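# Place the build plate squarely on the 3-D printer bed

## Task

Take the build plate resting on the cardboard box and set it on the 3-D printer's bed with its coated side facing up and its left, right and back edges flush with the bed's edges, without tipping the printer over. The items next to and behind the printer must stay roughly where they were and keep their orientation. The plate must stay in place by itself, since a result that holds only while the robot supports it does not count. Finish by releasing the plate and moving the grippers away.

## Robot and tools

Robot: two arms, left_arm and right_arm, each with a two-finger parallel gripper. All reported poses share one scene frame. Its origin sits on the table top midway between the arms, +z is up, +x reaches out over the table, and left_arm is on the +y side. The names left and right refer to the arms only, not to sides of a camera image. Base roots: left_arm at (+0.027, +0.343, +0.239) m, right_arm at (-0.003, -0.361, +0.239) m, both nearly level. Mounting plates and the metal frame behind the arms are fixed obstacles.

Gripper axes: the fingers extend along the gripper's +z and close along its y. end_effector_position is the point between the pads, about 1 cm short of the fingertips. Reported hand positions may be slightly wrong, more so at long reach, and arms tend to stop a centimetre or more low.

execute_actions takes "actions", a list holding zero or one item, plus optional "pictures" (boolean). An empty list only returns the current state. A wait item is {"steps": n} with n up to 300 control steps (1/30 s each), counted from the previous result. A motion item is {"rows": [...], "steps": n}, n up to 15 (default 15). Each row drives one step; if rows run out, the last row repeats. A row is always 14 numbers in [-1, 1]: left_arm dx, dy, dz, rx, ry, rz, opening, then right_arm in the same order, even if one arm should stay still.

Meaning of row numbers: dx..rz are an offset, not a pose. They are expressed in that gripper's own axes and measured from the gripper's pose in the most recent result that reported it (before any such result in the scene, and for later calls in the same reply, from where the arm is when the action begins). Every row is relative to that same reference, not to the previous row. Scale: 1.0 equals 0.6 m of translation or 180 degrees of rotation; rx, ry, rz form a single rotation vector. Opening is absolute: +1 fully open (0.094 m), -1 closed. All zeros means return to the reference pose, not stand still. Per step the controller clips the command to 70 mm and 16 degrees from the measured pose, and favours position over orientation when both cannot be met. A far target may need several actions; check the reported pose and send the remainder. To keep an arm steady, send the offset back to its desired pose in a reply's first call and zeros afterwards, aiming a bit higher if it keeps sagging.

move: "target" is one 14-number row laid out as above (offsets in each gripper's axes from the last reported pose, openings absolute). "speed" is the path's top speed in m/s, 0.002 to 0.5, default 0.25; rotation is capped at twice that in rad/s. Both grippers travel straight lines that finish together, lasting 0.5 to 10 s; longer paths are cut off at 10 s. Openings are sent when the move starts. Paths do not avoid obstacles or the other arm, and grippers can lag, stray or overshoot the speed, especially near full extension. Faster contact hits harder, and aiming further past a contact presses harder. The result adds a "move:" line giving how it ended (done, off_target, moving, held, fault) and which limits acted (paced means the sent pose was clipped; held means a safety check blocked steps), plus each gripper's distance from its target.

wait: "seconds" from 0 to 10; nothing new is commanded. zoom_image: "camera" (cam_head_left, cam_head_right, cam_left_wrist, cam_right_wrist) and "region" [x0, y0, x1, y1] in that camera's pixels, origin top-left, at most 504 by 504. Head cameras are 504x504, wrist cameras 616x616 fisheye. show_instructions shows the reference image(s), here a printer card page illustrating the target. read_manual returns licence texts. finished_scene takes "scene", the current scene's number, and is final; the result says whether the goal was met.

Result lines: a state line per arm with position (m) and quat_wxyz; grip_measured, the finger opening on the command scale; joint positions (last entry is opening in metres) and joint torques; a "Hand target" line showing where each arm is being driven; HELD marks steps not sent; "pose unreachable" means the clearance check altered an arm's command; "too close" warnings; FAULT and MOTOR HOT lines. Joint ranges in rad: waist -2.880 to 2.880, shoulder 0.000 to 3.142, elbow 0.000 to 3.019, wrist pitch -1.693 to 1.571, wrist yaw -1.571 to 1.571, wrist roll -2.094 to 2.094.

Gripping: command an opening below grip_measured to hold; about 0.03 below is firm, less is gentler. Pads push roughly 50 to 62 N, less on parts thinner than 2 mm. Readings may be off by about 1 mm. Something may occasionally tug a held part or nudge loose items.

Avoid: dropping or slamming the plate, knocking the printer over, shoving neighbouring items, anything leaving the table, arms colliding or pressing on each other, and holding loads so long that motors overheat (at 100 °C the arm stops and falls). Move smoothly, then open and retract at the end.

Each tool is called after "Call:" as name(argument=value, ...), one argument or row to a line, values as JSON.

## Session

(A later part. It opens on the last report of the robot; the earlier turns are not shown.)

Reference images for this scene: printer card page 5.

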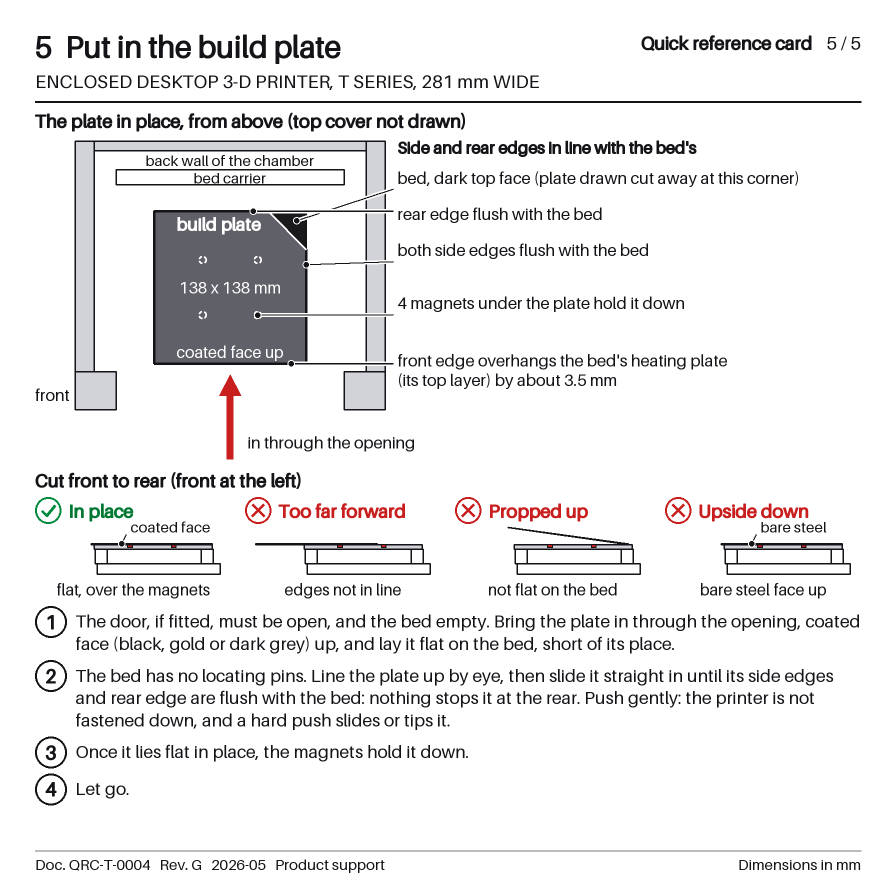

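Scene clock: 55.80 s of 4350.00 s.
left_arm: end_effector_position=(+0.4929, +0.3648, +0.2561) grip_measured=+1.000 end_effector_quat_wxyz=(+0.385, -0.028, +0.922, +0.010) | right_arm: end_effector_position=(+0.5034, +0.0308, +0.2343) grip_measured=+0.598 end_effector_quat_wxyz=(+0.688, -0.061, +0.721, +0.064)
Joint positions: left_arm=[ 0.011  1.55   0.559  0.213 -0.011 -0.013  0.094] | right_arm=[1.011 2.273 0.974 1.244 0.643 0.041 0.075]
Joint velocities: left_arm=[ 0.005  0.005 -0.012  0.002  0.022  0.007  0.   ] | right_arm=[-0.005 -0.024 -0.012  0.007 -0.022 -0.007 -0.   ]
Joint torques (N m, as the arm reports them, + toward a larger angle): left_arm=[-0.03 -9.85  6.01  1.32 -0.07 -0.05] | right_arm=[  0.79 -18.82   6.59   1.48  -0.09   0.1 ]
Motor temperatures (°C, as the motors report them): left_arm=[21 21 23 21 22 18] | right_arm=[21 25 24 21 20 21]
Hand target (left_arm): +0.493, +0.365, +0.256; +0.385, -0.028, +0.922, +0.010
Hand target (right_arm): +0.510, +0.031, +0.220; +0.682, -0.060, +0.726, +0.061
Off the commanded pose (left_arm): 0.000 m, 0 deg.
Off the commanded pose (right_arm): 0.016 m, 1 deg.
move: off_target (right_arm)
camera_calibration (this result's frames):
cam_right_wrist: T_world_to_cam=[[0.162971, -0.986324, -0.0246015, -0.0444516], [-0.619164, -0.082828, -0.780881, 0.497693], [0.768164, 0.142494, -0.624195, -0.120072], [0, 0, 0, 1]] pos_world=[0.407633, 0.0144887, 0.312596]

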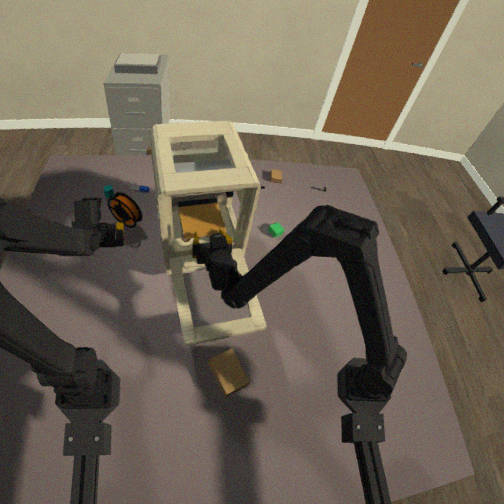

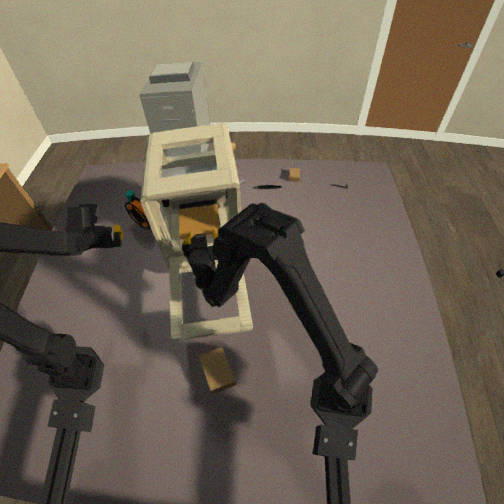

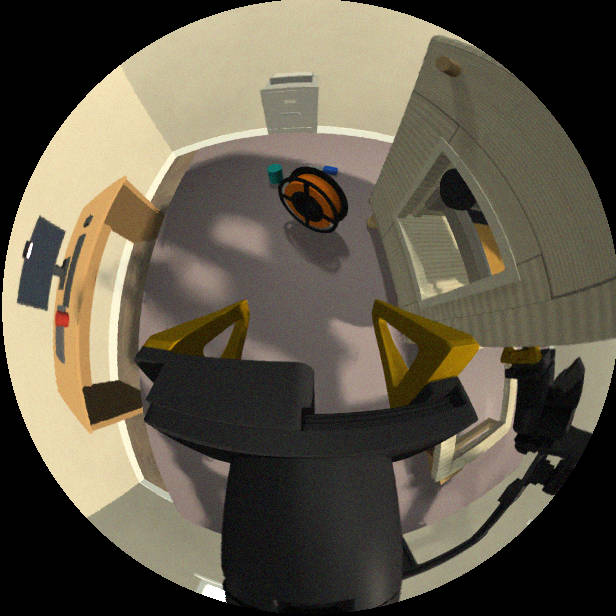

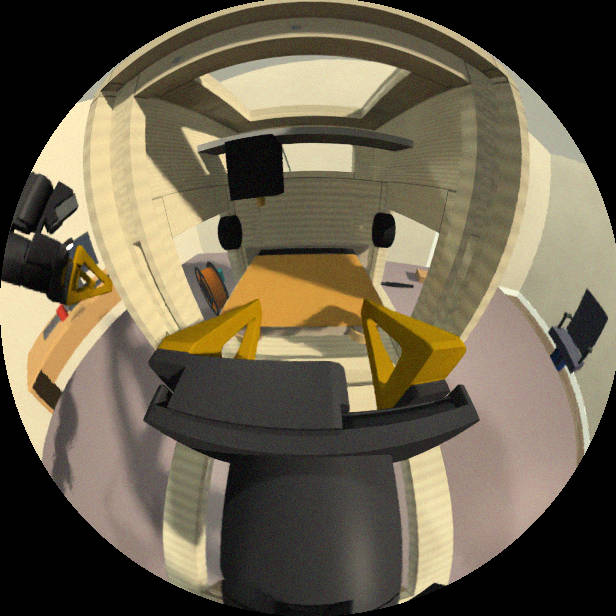

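Rode over. Back off, lower.

Call:
move(
  target=[0,0,0,0,0,0,1,-0.005,0,-0.045,0,0,0,0.6],
  speed=0.04,
)

Call:
move(
  target=[0,0,0,0,0,0,1,0.022,0.004,0.005,0,-0.01,0,0.6],
  speed=0.03,
)

Scene clock: 60.13 s of 4350.00 s.
left_arm: end_effector_position=(+0.4929, +0.3648, +0.2561) grip_measured=+1.000 end_effector_quat_wxyz=(+0.385, -0.028, +0.922, +0.010) | right_arm: end_effector_position=(+0.4785, +0.0233, +0.2247) grip_measured=+0.598 end_effector_quat_wxyz=(+0.679, -0.069, +0.729, +0.054)
Joint positions: left_arm=[ 0.011  1.55   0.559  0.213 -0.011 -0.013  0.094] | right_arm=[1.039 2.265 0.913 1.263 0.674 0.041 0.075]
Joint velocities: left_arm=[-0.005 -0.005  0.007 -0.002 -0.022  0.007  0.   ] | right_arm=[-0.005 -0.015 -0.007  0.002 -0.037 -0.051 -0.001]
Joint torques (N m, as the arm reports them, + toward a larger angle): left_arm=[ -0.06 -10.29   5.91   1.16   0.02  -0.01] | right_arm=[  0.72 -22.36   3.33   2.56   0.31   0.01]
Motor temperatures (°C, as the motors report them): left_arm=[21 21 24 21 22 18] | right_arm=[21 26 24 21 20 21]
Hand target (left_arm): +0.493, +0.365, +0.256; +0.385, -0.028, +0.922, +0.010
Hand target (right_arm): +0.477, +0.026, +0.238; +0.688, -0.061, +0.721, +0.064
Off the commanded pose (left_arm): 0.000 m, 0 deg.
Off the commanded pose (right_arm): 0.014 m, 2 deg.
After step 90, 0.23 s passed at rest.
move: off_target (right_arm)
camera_calibration (this result's frames):
cam_right_wrist: T_world_to_cam=[[0.160962, -0.98696, -0.00127843, -0.0522822], [-0.636087, -0.102748, -0.764746, 0.47907], [0.754642, 0.123908, -0.644331, -0.0945029], [0, 0, 0, 1]] pos_world=[0.384462, 0.00933271, 0.305409]

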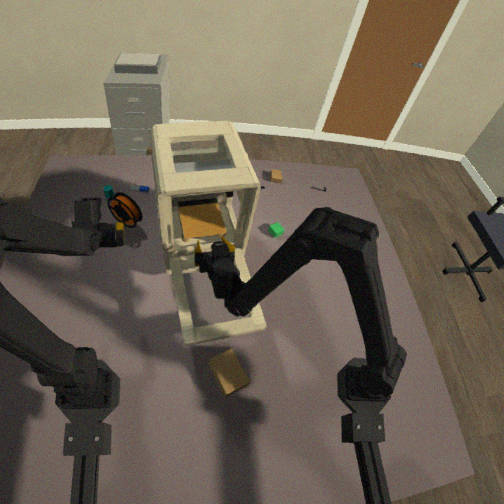

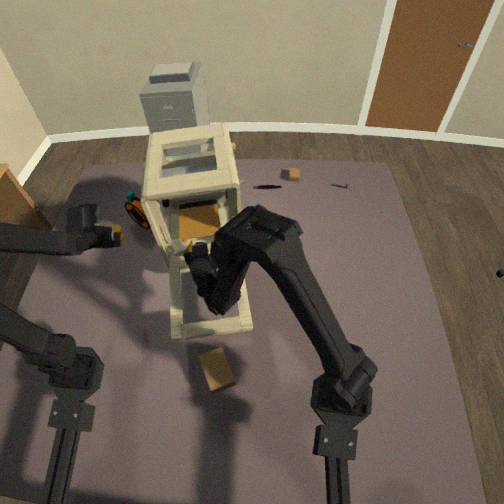

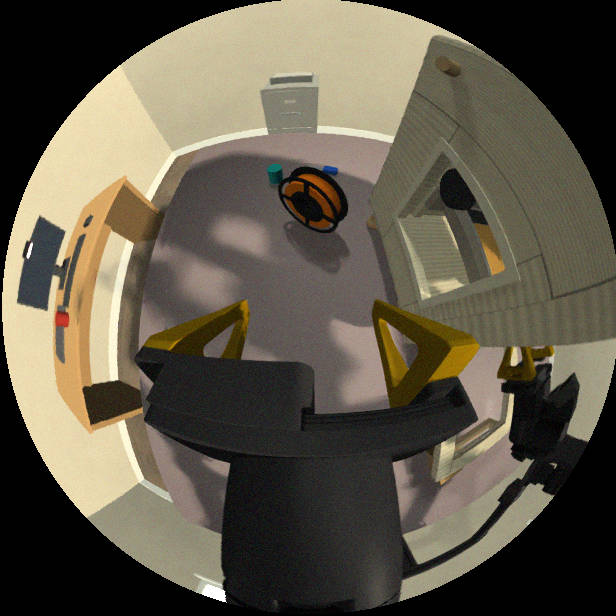

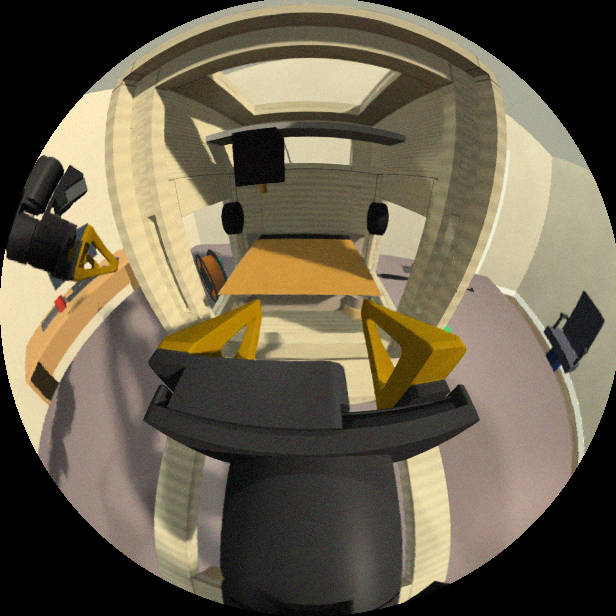

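Scene clock: 61.00 s of 4350.00 s.
left_arm: end_effector_position=(+0.4929, +0.3648, +0.2561) grip_measured=+1.000 end_effector_quat_wxyz=(+0.385, -0.028, +0.922, +0.010) | right_arm: end_effector_position=(+0.4764, +0.0210, +0.2141) grip_measured=+0.598 end_effector_quat_wxyz=(+0.685, -0.070, +0.724, +0.054)
Joint positions: left_arm=[ 0.011  1.55   0.559  0.213 -0.011 -0.013  0.094] | right_arm=[1.039 2.305 0.918 1.316 0.674 0.025 0.075]
Joint velocities: left_arm=[ 0.005 -0.005 -0.012  0.017  0.066 -0.037  0.   ] | right_arm=[-0.005 -0.005  0.012 -0.002  0.022  0.007 -0.   ]
Joint torques (N m, as the arm reports them, + toward a larger angle): left_arm=[ 0.45 -9.18  5.75  1.24 -0.01 -0.03] | right_arm=[  0.76 -18.21   5.52   2.83   0.25  -0.11]
Motor temperatures (°C, as the motors report them): left_arm=[21 21 24 21 22 18] | right_arm=[21 26 24 21 20 21]
Hand target (left_arm): +0.493, +0.365, +0.256; +0.385, -0.028, +0.922, +0.010
Hand target (right_arm): +0.480, +0.026, +0.211; +0.690, -0.068, +0.718, +0.055
Off the commanded pose (left_arm): 0.000 m, 0 deg.
Off the commanded pose (right_arm): 0.007 m, 1 deg.
move: done
camera_calibration (this result's frames):
cam_right_wrist: T_world_to_cam=[[0.161882, -0.986808, 0.00185142, -0.0553507], [-0.624263, -0.103861, -0.774279, 0.465872], [0.764257, 0.124186, -0.632841, -0.106518], [0, 0, 0, 1]] pos_world=[0.381194, 0.00699331, 0.293408]

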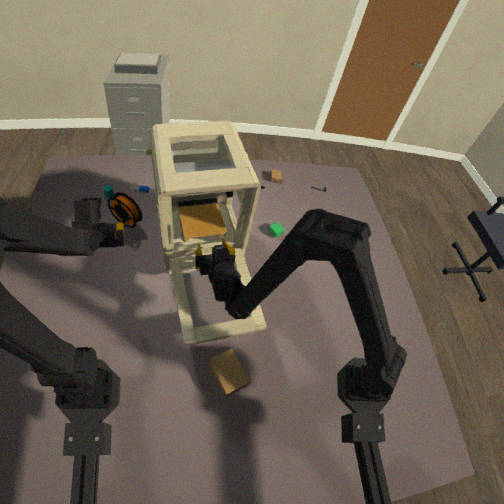

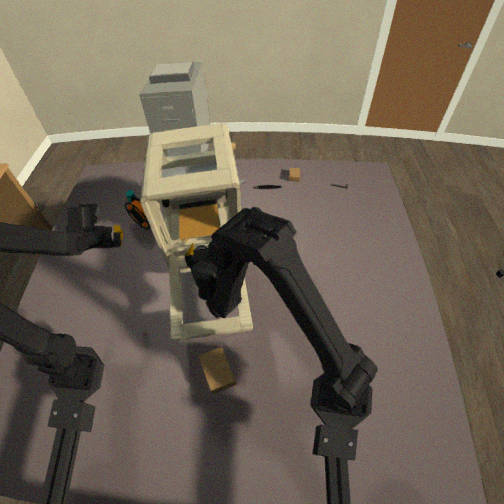

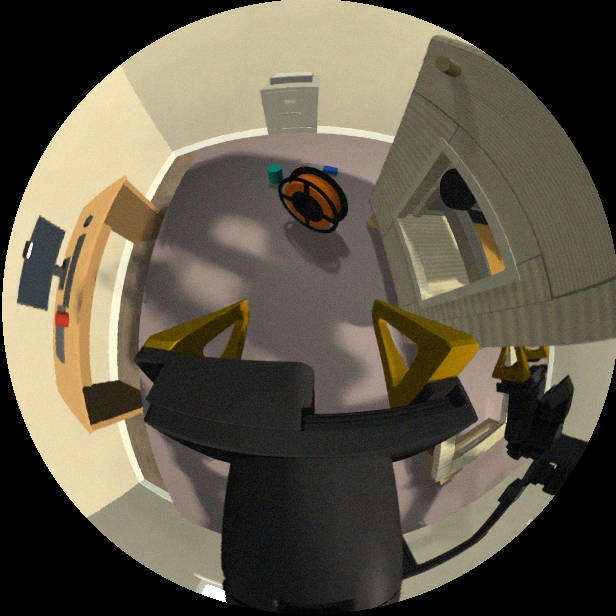

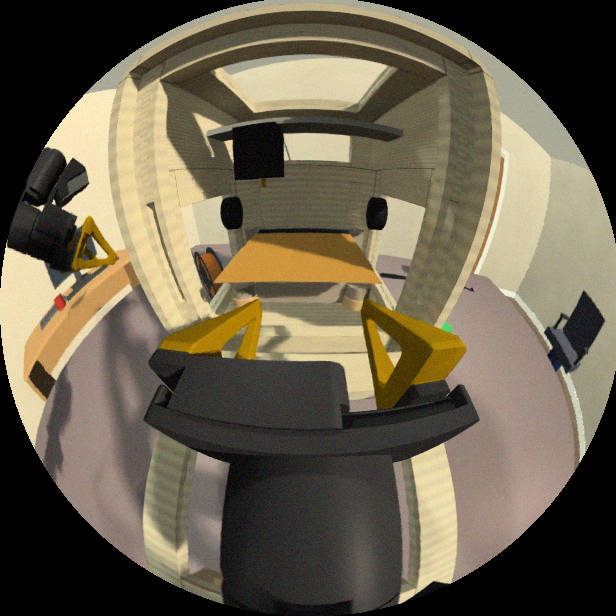

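Extend via elbow (forward+left) with slight pitch-up.

Call:
move(
  target=[0,0,0,0,0,0,1,-0.014,0.018,0.025,0,-0.01,0,0.6],
  speed=0.02,
)

Scene clock: 63.03 s of 4350.00 s.
left_arm: end_effector_position=(+0.4929, +0.3648, +0.2561) grip_measured=+1.000 end_effector_quat_wxyz=(+0.385, -0.028, +0.922, +0.010) | right_arm: end_effector_position=(+0.4845, +0.0302, +0.2232) grip_measured=+0.598 end_effector_quat_wxyz=(+0.694, -0.067, +0.715, +0.057)
Joint positions: left_arm=[ 0.011  1.55   0.559  0.213 -0.011 -0.013  0.094] | right_arm=[1.039 2.305 0.95  1.317 0.674 0.01  0.075]
Joint velocities: left_arm=[ 0.005  0.005 -0.002 -0.007 -0.022  0.007  0.   ] | right_arm=[-0.005  0.005  0.002  0.002 -0.007  0.007 -0.   ]
Joint torques (N m, as the arm reports them, + toward a larger angle): left_arm=[ 0.07 -9.48  5.9   1.26  0.04 -0.02] | right_arm=[ -0.1  -20.13   5.83   1.87   0.03  -0.19]
Motor temperatures (°C, as the motors report them): left_arm=[21 21 24 21 22 18] | right_arm=[21 26 24 21 20 21]
Hand target (left_arm): +0.493, +0.365, +0.256; +0.385, -0.028, +0.922, +0.010
Hand target (right_arm): +0.490, +0.034, +0.221; +0.696, -0.069, +0.713, +0.055
Off the commanded pose (left_arm): 0.000 m, 0 deg.
Off the commanded pose (right_arm): 0.007 m, 0 deg.
move: done
camera_calibration (this result's frames):
cam_right_wrist: T_world_to_cam=[[0.162505, -0.986703, -0.00306912, -0.0468382], [-0.605318, -0.0972358, -0.790022, 0.473089], [0.779219, 0.130241, -0.613071, -0.119905], [0, 0, 0, 1]] pos_world=[0.387413, 0.0154023, 0.300097]

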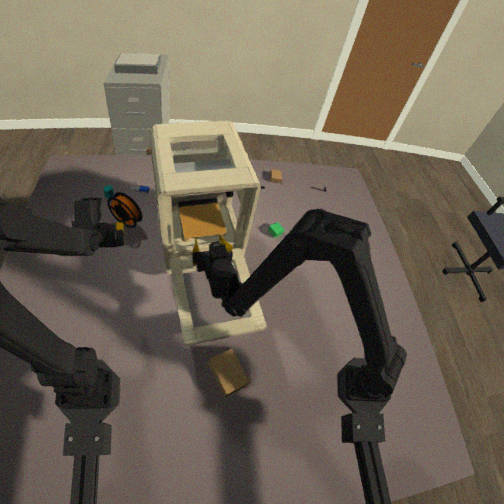

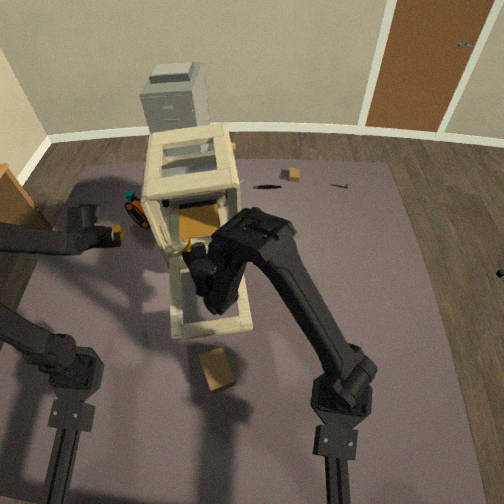

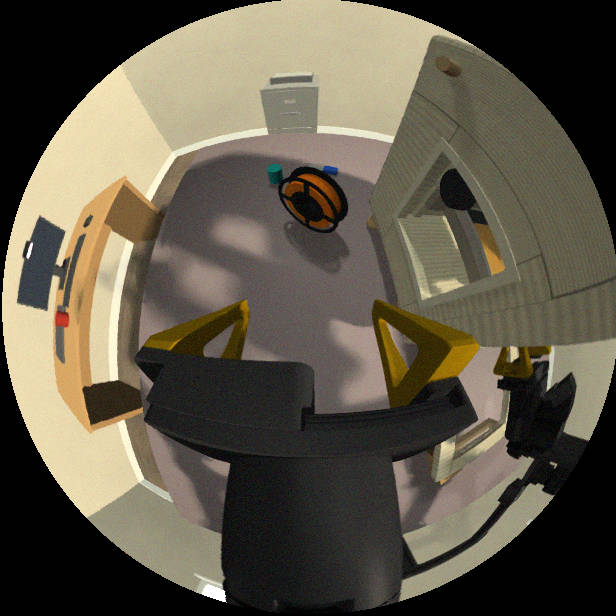

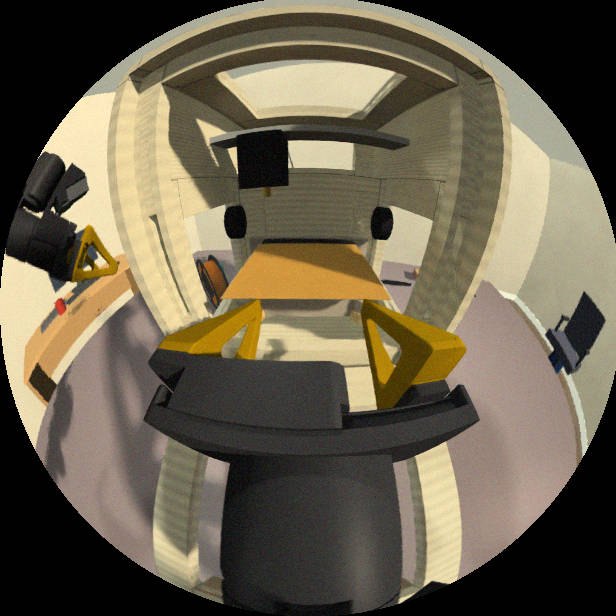

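Call:
move(
  target=[0,0,0,0,0,0,1,0.002,0,0.054,0.003,0.008,0,0.6],
  speed=0.015,
)

Call:
zoom_image(
  camera="cam_right_wrist",
  region=[200,210,410,330],
)

Scene clock: 69.20 s of 4350.00 s.
left_arm: end_effector_position=(+0.4929, +0.3648, +0.2561) grip_measured=+1.000 end_effector_quat_wxyz=(+0.385, -0.028, +0.922, +0.010) | right_arm: end_effector_position=(+0.5063, +0.0326, +0.2189) grip_measured=+0.598 end_effector_quat_wxyz=(+0.682, -0.072, +0.726, +0.049)
Joint positions: left_arm=[ 0.011  1.55   0.559  0.213 -0.011 -0.013  0.094] | right_arm=[1.011 2.305 0.996 1.231 0.648 0.018 0.075]
Joint velocities: left_arm=[-0.015 -0.005 -0.002  0.017  0.051 -0.022  0.   ] | right_arm=[-0.015 -0.005  0.022  0.007  0.007 -0.095 -0.   ]
Joint torques (N m, as the arm reports them, + toward a larger angle): left_arm=[ -0.21 -10.27   5.76   1.41   0.03   0.  ] | right_arm=[ -0.08 -20.89   6.68   1.52  -0.08   0.15]
Motor temperatures (°C, as the motors report them): left_arm=[21 21 24 21 22 18] | right_arm=[21 26 24 21 20 21]
Hand target (left_arm): +0.493, +0.365, +0.256; +0.385, -0.028, +0.922, +0.010
Hand target (right_arm): +0.516, +0.035, +0.221; +0.685, -0.065, +0.724, +0.053
Off the commanded pose (left_arm): 0.000 m, 0 deg.
Off the commanded pose (right_arm): 0.011 m, 1 deg.
After step 90, 0.77 s passed at rest.
move: off_target (right_arm)
camera_calibration (this result's frames):
cam_right_wrist: T_world_to_cam=[[0.158935, -0.987206, 0.0127685, -0.0496264], [-0.628607, -0.111158, -0.769738, 0.490829], [0.76131, 0.114312, -0.638232, -0.124746], [0, 0, 0, 1]] pos_world=[0.411396, 0.0198281, 0.298827]

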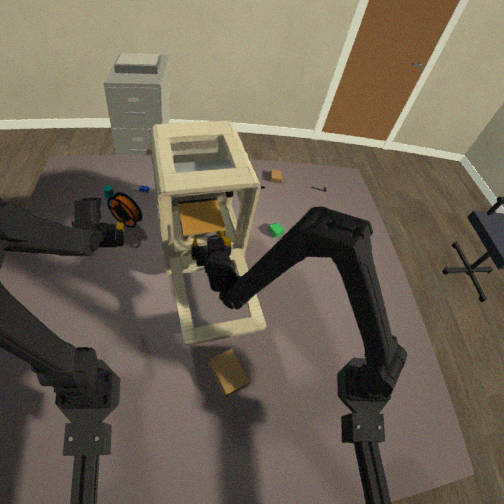

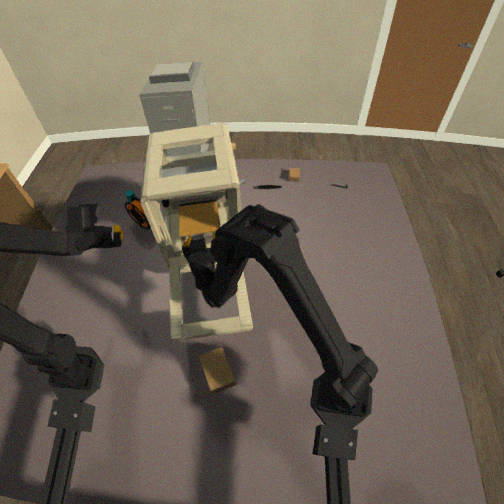

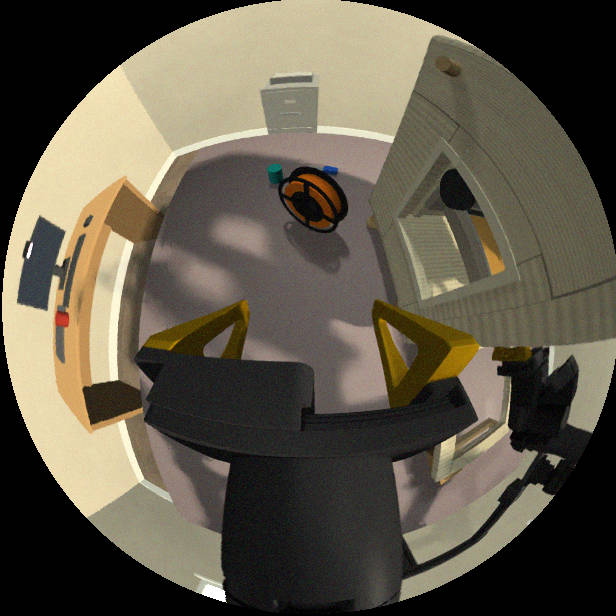

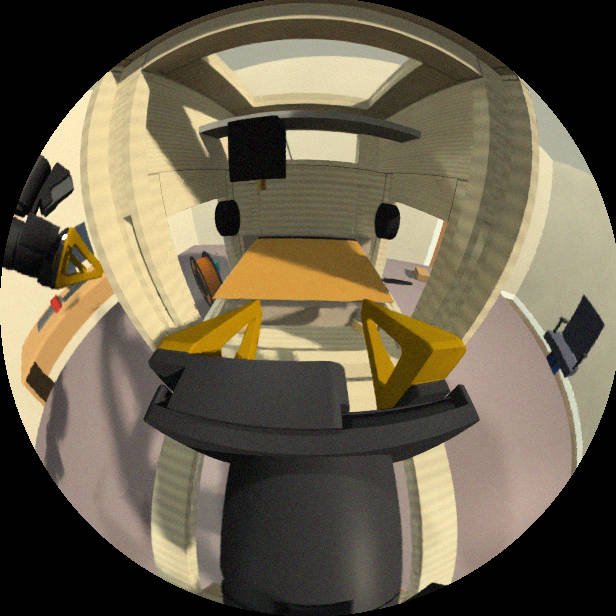

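Region (200, 210, 410, 330) of cam_right_wrist's 616x616 image, scaled by 2.400, with more detail than that image has; it fills the top 288 rows of this view, and the rest is white.

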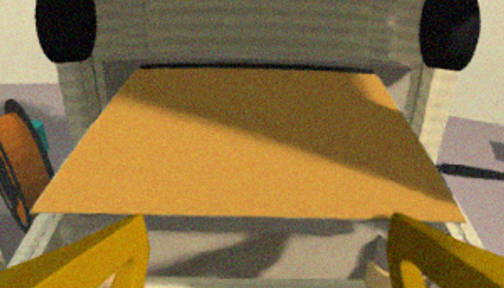

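~8–10 mm left.

Call:
move(
  target=[0,0,0,0,0,0,1,-0.008,0.002,0.028,0.003,-0.008,0.014,0.6],
  speed=0.015,
)

Call:
zoom_image(
  camera="cam_right_wrist",
  region=[200,210,410,330],
)

Scene clock: 72.97 s of 4350.00 s.
left_arm: end_effector_position=(+0.4929, +0.3648, +0.2561) grip_measured=+1.000 end_effector_quat_wxyz=(+0.385, -0.028, +0.922, +0.010) | right_arm: end_effector_position=(+0.5134, +0.0348, +0.2246) grip_measured=+0.598 end_effector_quat_wxyz=(+0.687, -0.061, +0.722, +0.056)
Joint positions: left_arm=[ 0.011  1.55   0.559  0.213 -0.011 -0.013  0.094] | right_arm=[1.004 2.305 1.015 1.231 0.647 0.032 0.075]
Joint velocities: left_arm=[-0.015 -0.005 -0.007  0.012  0.066  0.066  0.   ] | right_arm=[-0.005 -0.005 -0.007 -0.007  0.007 -0.022 -0.001]
Joint torques (N m, as the arm reports them, + toward a larger angle): left_arm=[ 0.66 -9.36  5.87  1.22 -0.03  0.03] | right_arm=[  0.14 -19.48   7.28   2.1   -0.08   0.07]
Motor temperatures (°C, as the motors report them): left_arm=[21 21 24 21 22 18] | right_arm=[21 26 24 21 20 21]
Hand target (left_arm): +0.493, +0.365, +0.256; +0.385, -0.028, +0.922, +0.010
Hand target (right_arm): +0.522, +0.037, +0.223; +0.690, -0.053, +0.719, +0.061
Off the commanded pose (left_arm): 0.000 m, 0 deg.
Off the commanded pose (right_arm): 0.010 m, 1 deg.
move: done
camera_calibration (this result's frames):
cam_right_wrist: T_world_to_cam=[[0.153576, -0.988056, -0.0126319, -0.0401511], [-0.621342, -0.0866212, -0.778737, 0.497414], [0.768341, 0.127444, -0.627224, -0.133358], [0, 0, 0, 1]] pos_world=[0.417695, 0.0204108, 0.303202]

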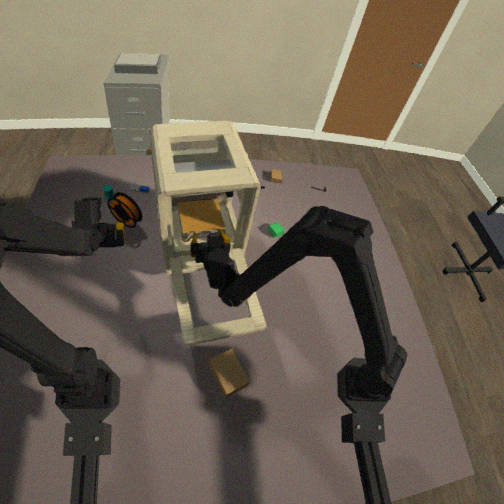

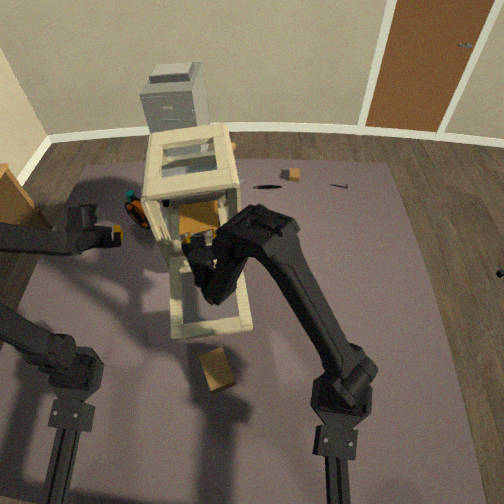

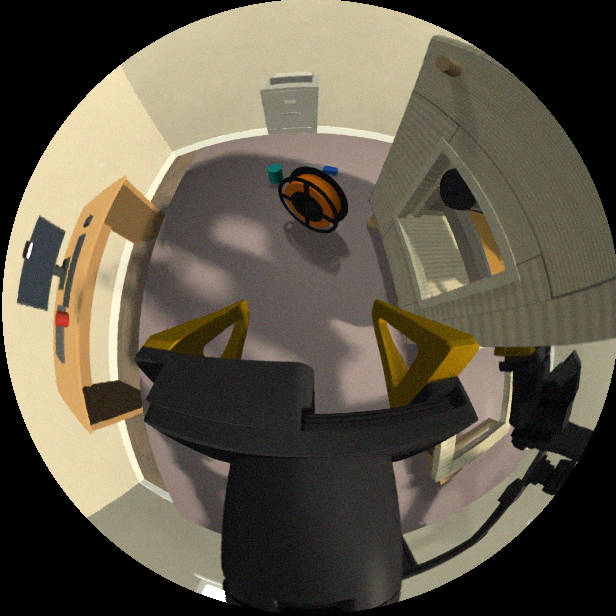

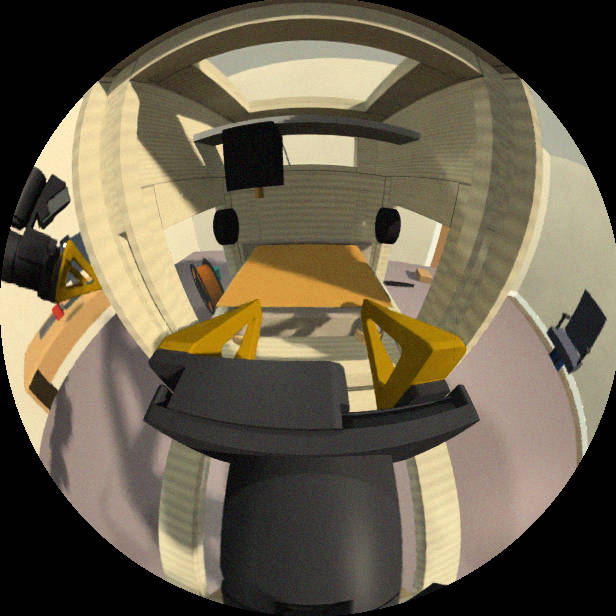

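Region (200, 210, 410, 330) of cam_right_wrist's 616x616 image, scaled by 2.400, with more detail than that image has; it fills the top 288 rows of this view, and the rest is white.

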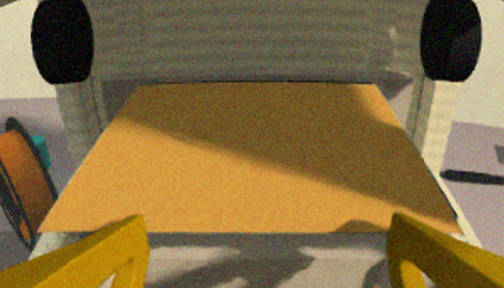

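Call:
move(
  target=[0,0,0,0,0,0,1,0,-0.003,0.02,0,0,0,0.6],
  speed=0.015,
)

Call:
zoom_image(
  camera="cam_right_wrist",
  region=[200,210,410,330],
)

Scene clock: 76.67 s of 4350.00 s.
left_arm: end_effector_position=(+0.4929, +0.3648, +0.2561) grip_measured=+1.000 end_effector_quat_wxyz=(+0.385, -0.028, +0.922, +0.010) | right_arm: end_effector_position=(+0.5155, +0.0338, +0.2236) grip_measured=+0.598 end_effector_quat_wxyz=(+0.685, -0.065, +0.723, +0.058)
Joint positions: left_arm=[ 0.011  1.55   0.559  0.213 -0.011 -0.013  0.094] | right_arm=[0.998 2.305 1.015 1.226 0.633 0.032 0.075]
Joint velocities: left_arm=[ 0.015  0.005 -0.007 -0.007 -0.037  0.022  0.   ] | right_arm=[-0.005 -0.015 -0.012 -0.017  0.051 -0.007  0.   ]
Joint torques (N m, as the arm reports them, + toward a larger angle): left_arm=[  1.39 -10.09   5.78   1.33   0.     0.  ] | right_arm=[  0.1  -21.42   6.72   1.45  -0.01   0.  ]
Motor temperatures (°C, as the motors report them): left_arm=[21 21 24 21 22 18] | right_arm=[21 26 24 21 20 21]
Hand target (left_arm): +0.493, +0.365, +0.256; +0.385, -0.028, +0.922, +0.010
Hand target (right_arm): +0.525, +0.035, +0.224; +0.687, -0.061, +0.722, +0.056
Off the commanded pose (left_arm): 0.000 m, 0 deg.
Off the commanded pose (right_arm): 0.010 m, 0 deg.
move: done
camera_calibration (this result's frames):
cam_right_wrist: T_world_to_cam=[[0.160655, -0.986948, -0.0111508, -0.0455671], [-0.623465, -0.0927164, -0.776334, 0.498638], [0.765167, 0.131674, -0.630223, -0.133301], [0, 0, 0, 1]] pos_world=[0.420202, 0.0188118, 0.302593]

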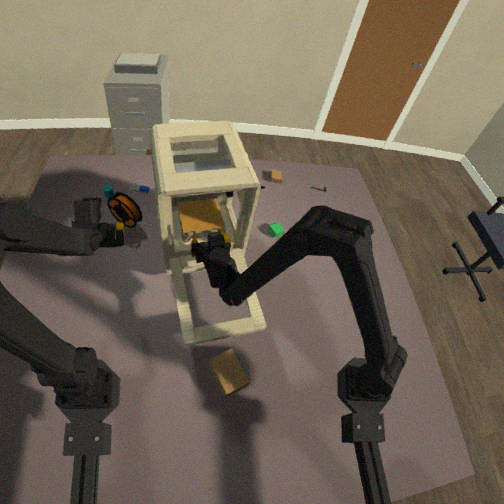

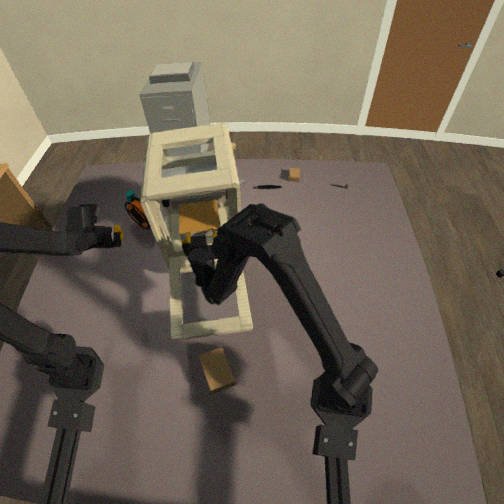

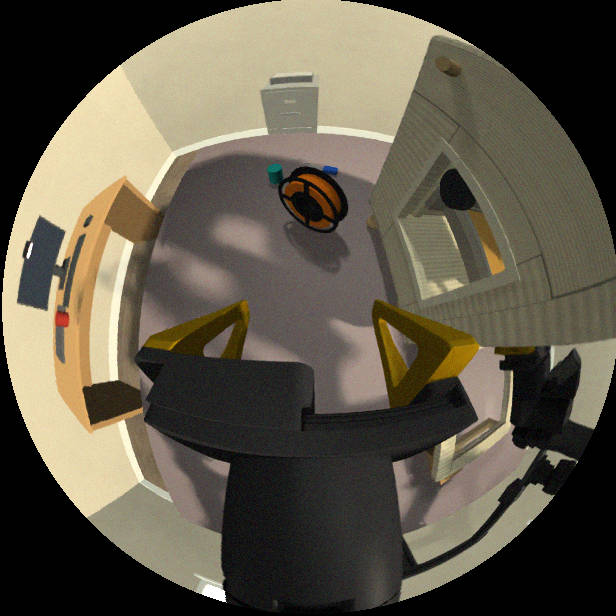

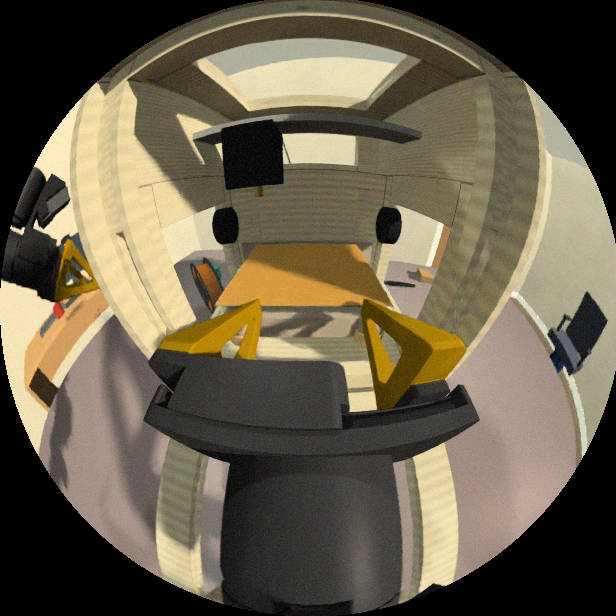

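Region (200, 210, 410, 330) of cam_right_wrist's 616x616 image, scaled by 2.400, with more detail than that image has; it fills the top 288 rows of this view, and the rest is white.

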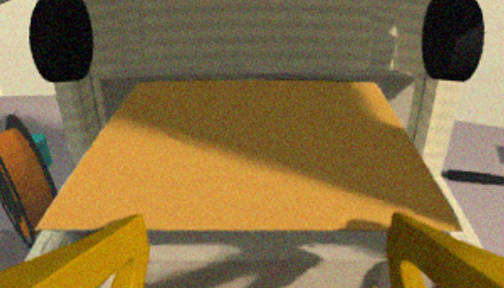

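One more 2 mm nudge, then withdraw.

Call:
move(
  target=[0,0,0,0,0,0,1,0,-0.003,0.02,0.003,0,0,0.6],
  speed=0.015,
)

Call:
move(
  target=[0,0,0,0,0,0,1,-0.08,-0.03,-0.27,0,0,0,0.6],
  speed=0.15,
)

Call:
zoom_image(
  camera="cam_head_left",
  region=[165,185,245,255],
)

Scene clock: 80.67 s of 4350.00 s.
left_arm: end_effector_position=(+0.4929, +0.3648, +0.2561) grip_measured=+1.000 end_effector_quat_wxyz=(+0.385, -0.028, +0.922, +0.010) | right_arm: end_effector_position=(+0.5186, +0.0297, +0.2220) grip_measured=+0.598 end_effector_quat_wxyz=(+0.684, -0.064, +0.725, +0.054)
Joint positions: left_arm=[ 0.011  1.55   0.559  0.213 -0.011 -0.013  0.094] | right_arm=[0.99  2.305 1.015 1.219 0.632 0.032 0.075]
Joint velocities: left_arm=[-0.005 -0.005 -0.012  0.017 -0.037  0.022  0.   ] | right_arm=[ 0.005  0.005 -0.017 -0.007 -0.081 -0.037 -0.001]
Joint torques (N m, as the arm reports them, + toward a larger angle): left_arm=[ 0.68 -9.31  5.87  1.03  0.06 -0.05] | right_arm=[  0.57 -21.43   6.97   1.45  -0.06   0.03]
Motor temperatures (°C, as the motors report them): left_arm=[21 21 24 21 22 18] | right_arm=[21 26 24 21 20 21]
Hand target (left_arm): +0.493, +0.365, +0.256; +0.385, -0.028, +0.922, +0.010
Hand target (right_arm): +0.527, +0.034, +0.223; +0.686, -0.061, +0.723, +0.055
Off the commanded pose (left_arm): 0.000 m, 0 deg.
Off the commanded pose (right_arm): 0.010 m, 0 deg.
move: done
camera_calibration (this result's frames):
cam_right_wrist: T_world_to_cam=[[0.153842, -0.988072, -0.00683763, -0.0474596], [-0.628045, -0.0924394, -0.772667, 0.5005], [0.762818, 0.123163, -0.634775, -0.133591], [0, 0, 0, 1]] pos_world=[0.423544, 0.0158259, 0.301596]

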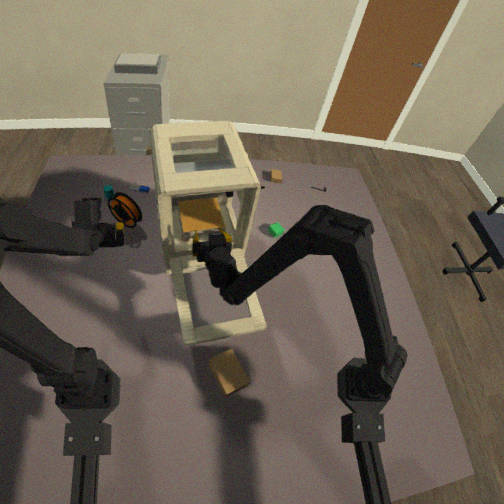

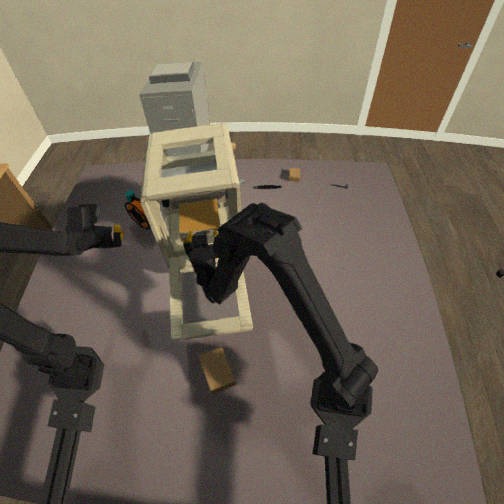

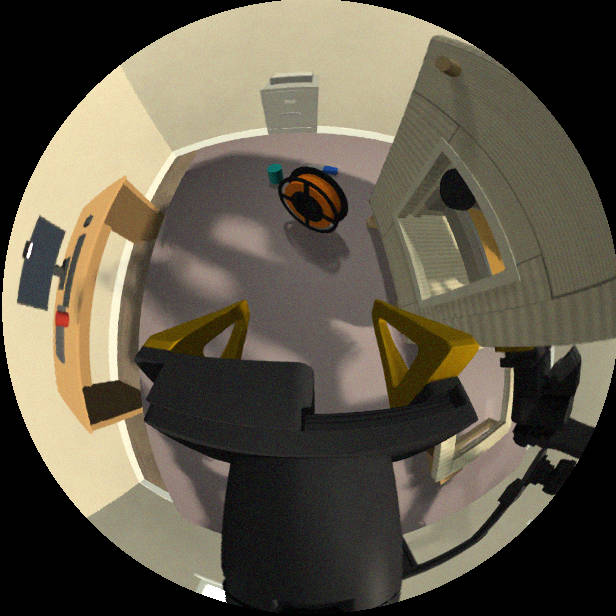

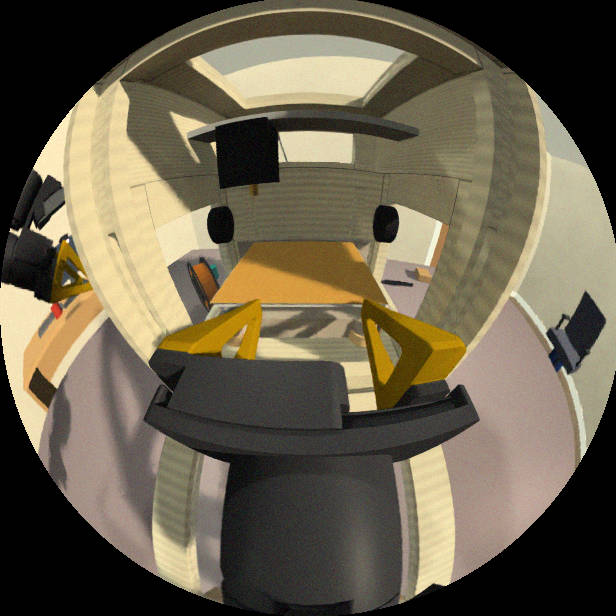

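Scene clock: 82.17 s of 4350.00 s.
left_arm: end_effector_position=(+0.4929, +0.3648, +0.2561) grip_measured=+1.000 end_effector_quat_wxyz=(+0.385, -0.028, +0.922, +0.010) | right_arm: end_effector_position=(+0.3648, -0.0119, +0.2716) grip_measured=+0.598 end_effector_quat_wxyz=(+0.679, -0.077, +0.729, +0.044)
Joint positions: left_arm=[ 0.011  1.55   0.559  0.213 -0.011 -0.013  0.094] | right_arm=[1.206 2.058 0.603 1.344 0.844 0.041 0.075]
Joint velocities: left_arm=[-0.015 -0.005 -0.012  0.002 -0.037  0.051  0.   ] | right_arm=[-0.005 -0.024 -0.017 -0.002  0.022  0.037 -0.001]
Joint torques (N m, as the arm reports them, + toward a larger angle): left_arm=[ 0.08 -9.85  6.08  1.27  0.02 -0.06] | right_arm=[  0.42 -17.89   2.67   2.55   0.36   0.07]
Motor temperatures (°C, as the motors report them): left_arm=[21 21 24 21 22 18] | right_arm=[21 26 24 21 20 21]
Hand target (left_arm): +0.493, +0.365, +0.256; +0.385, -0.028, +0.922, +0.010
Hand target (right_arm): +0.365, -0.013, +0.280; +0.684, -0.065, +0.724, +0.053
Off the commanded pose (left_arm): 0.000 m, 0 deg.
Off the commanded pose (right_arm): 0.008 m, 2 deg.
move: done
camera_calibration (this result's frames):
cam_right_wrist: T_world_to_cam=[[0.158762, -0.987007, 0.0247239, -0.0749616], [-0.635521, -0.121324, -0.762491, 0.437974], [0.755584, 0.105342, -0.646526, 0.0259612], [0, 0, 0, 1]] pos_world=[0.270627, -0.0235854, 0.352589]

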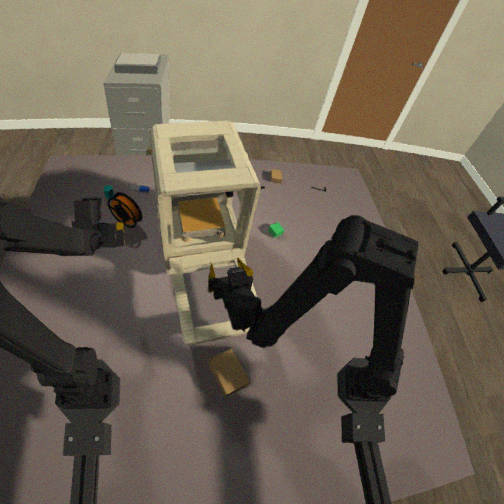

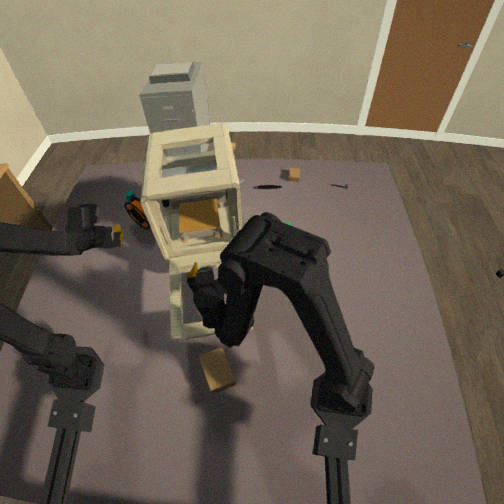

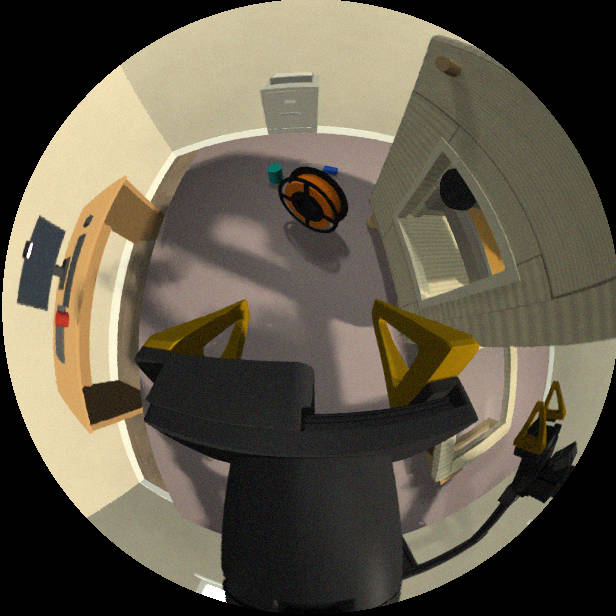

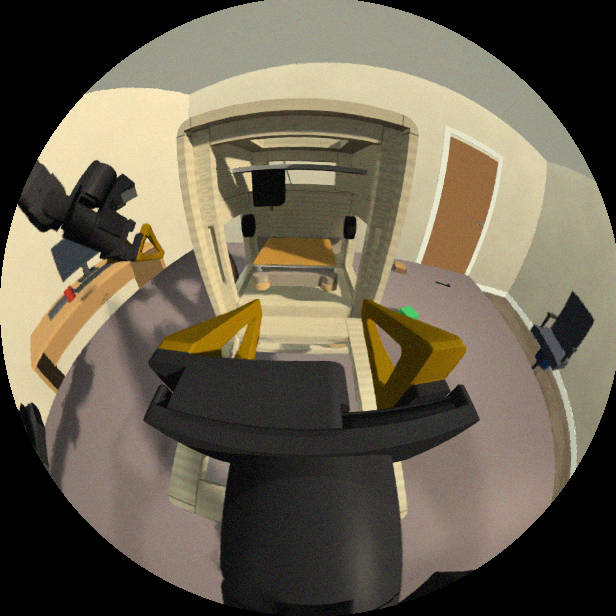

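Region (165, 185, 245, 255) of cam_head_left's 504x504 image, scaled by 6.300, with more detail than that image has; it fills the top 441 rows of this view, and the rest is white.

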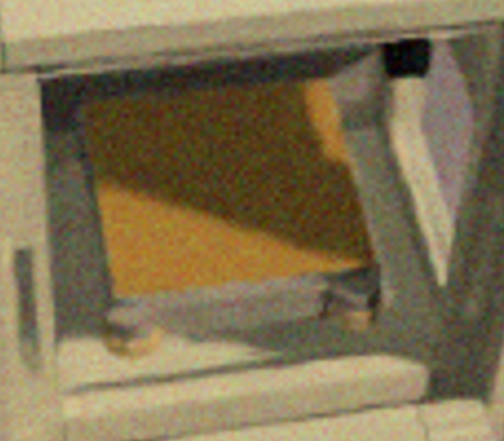

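Call:
finished_scene(
  scene=2,
)

The scene is finished: the task was done.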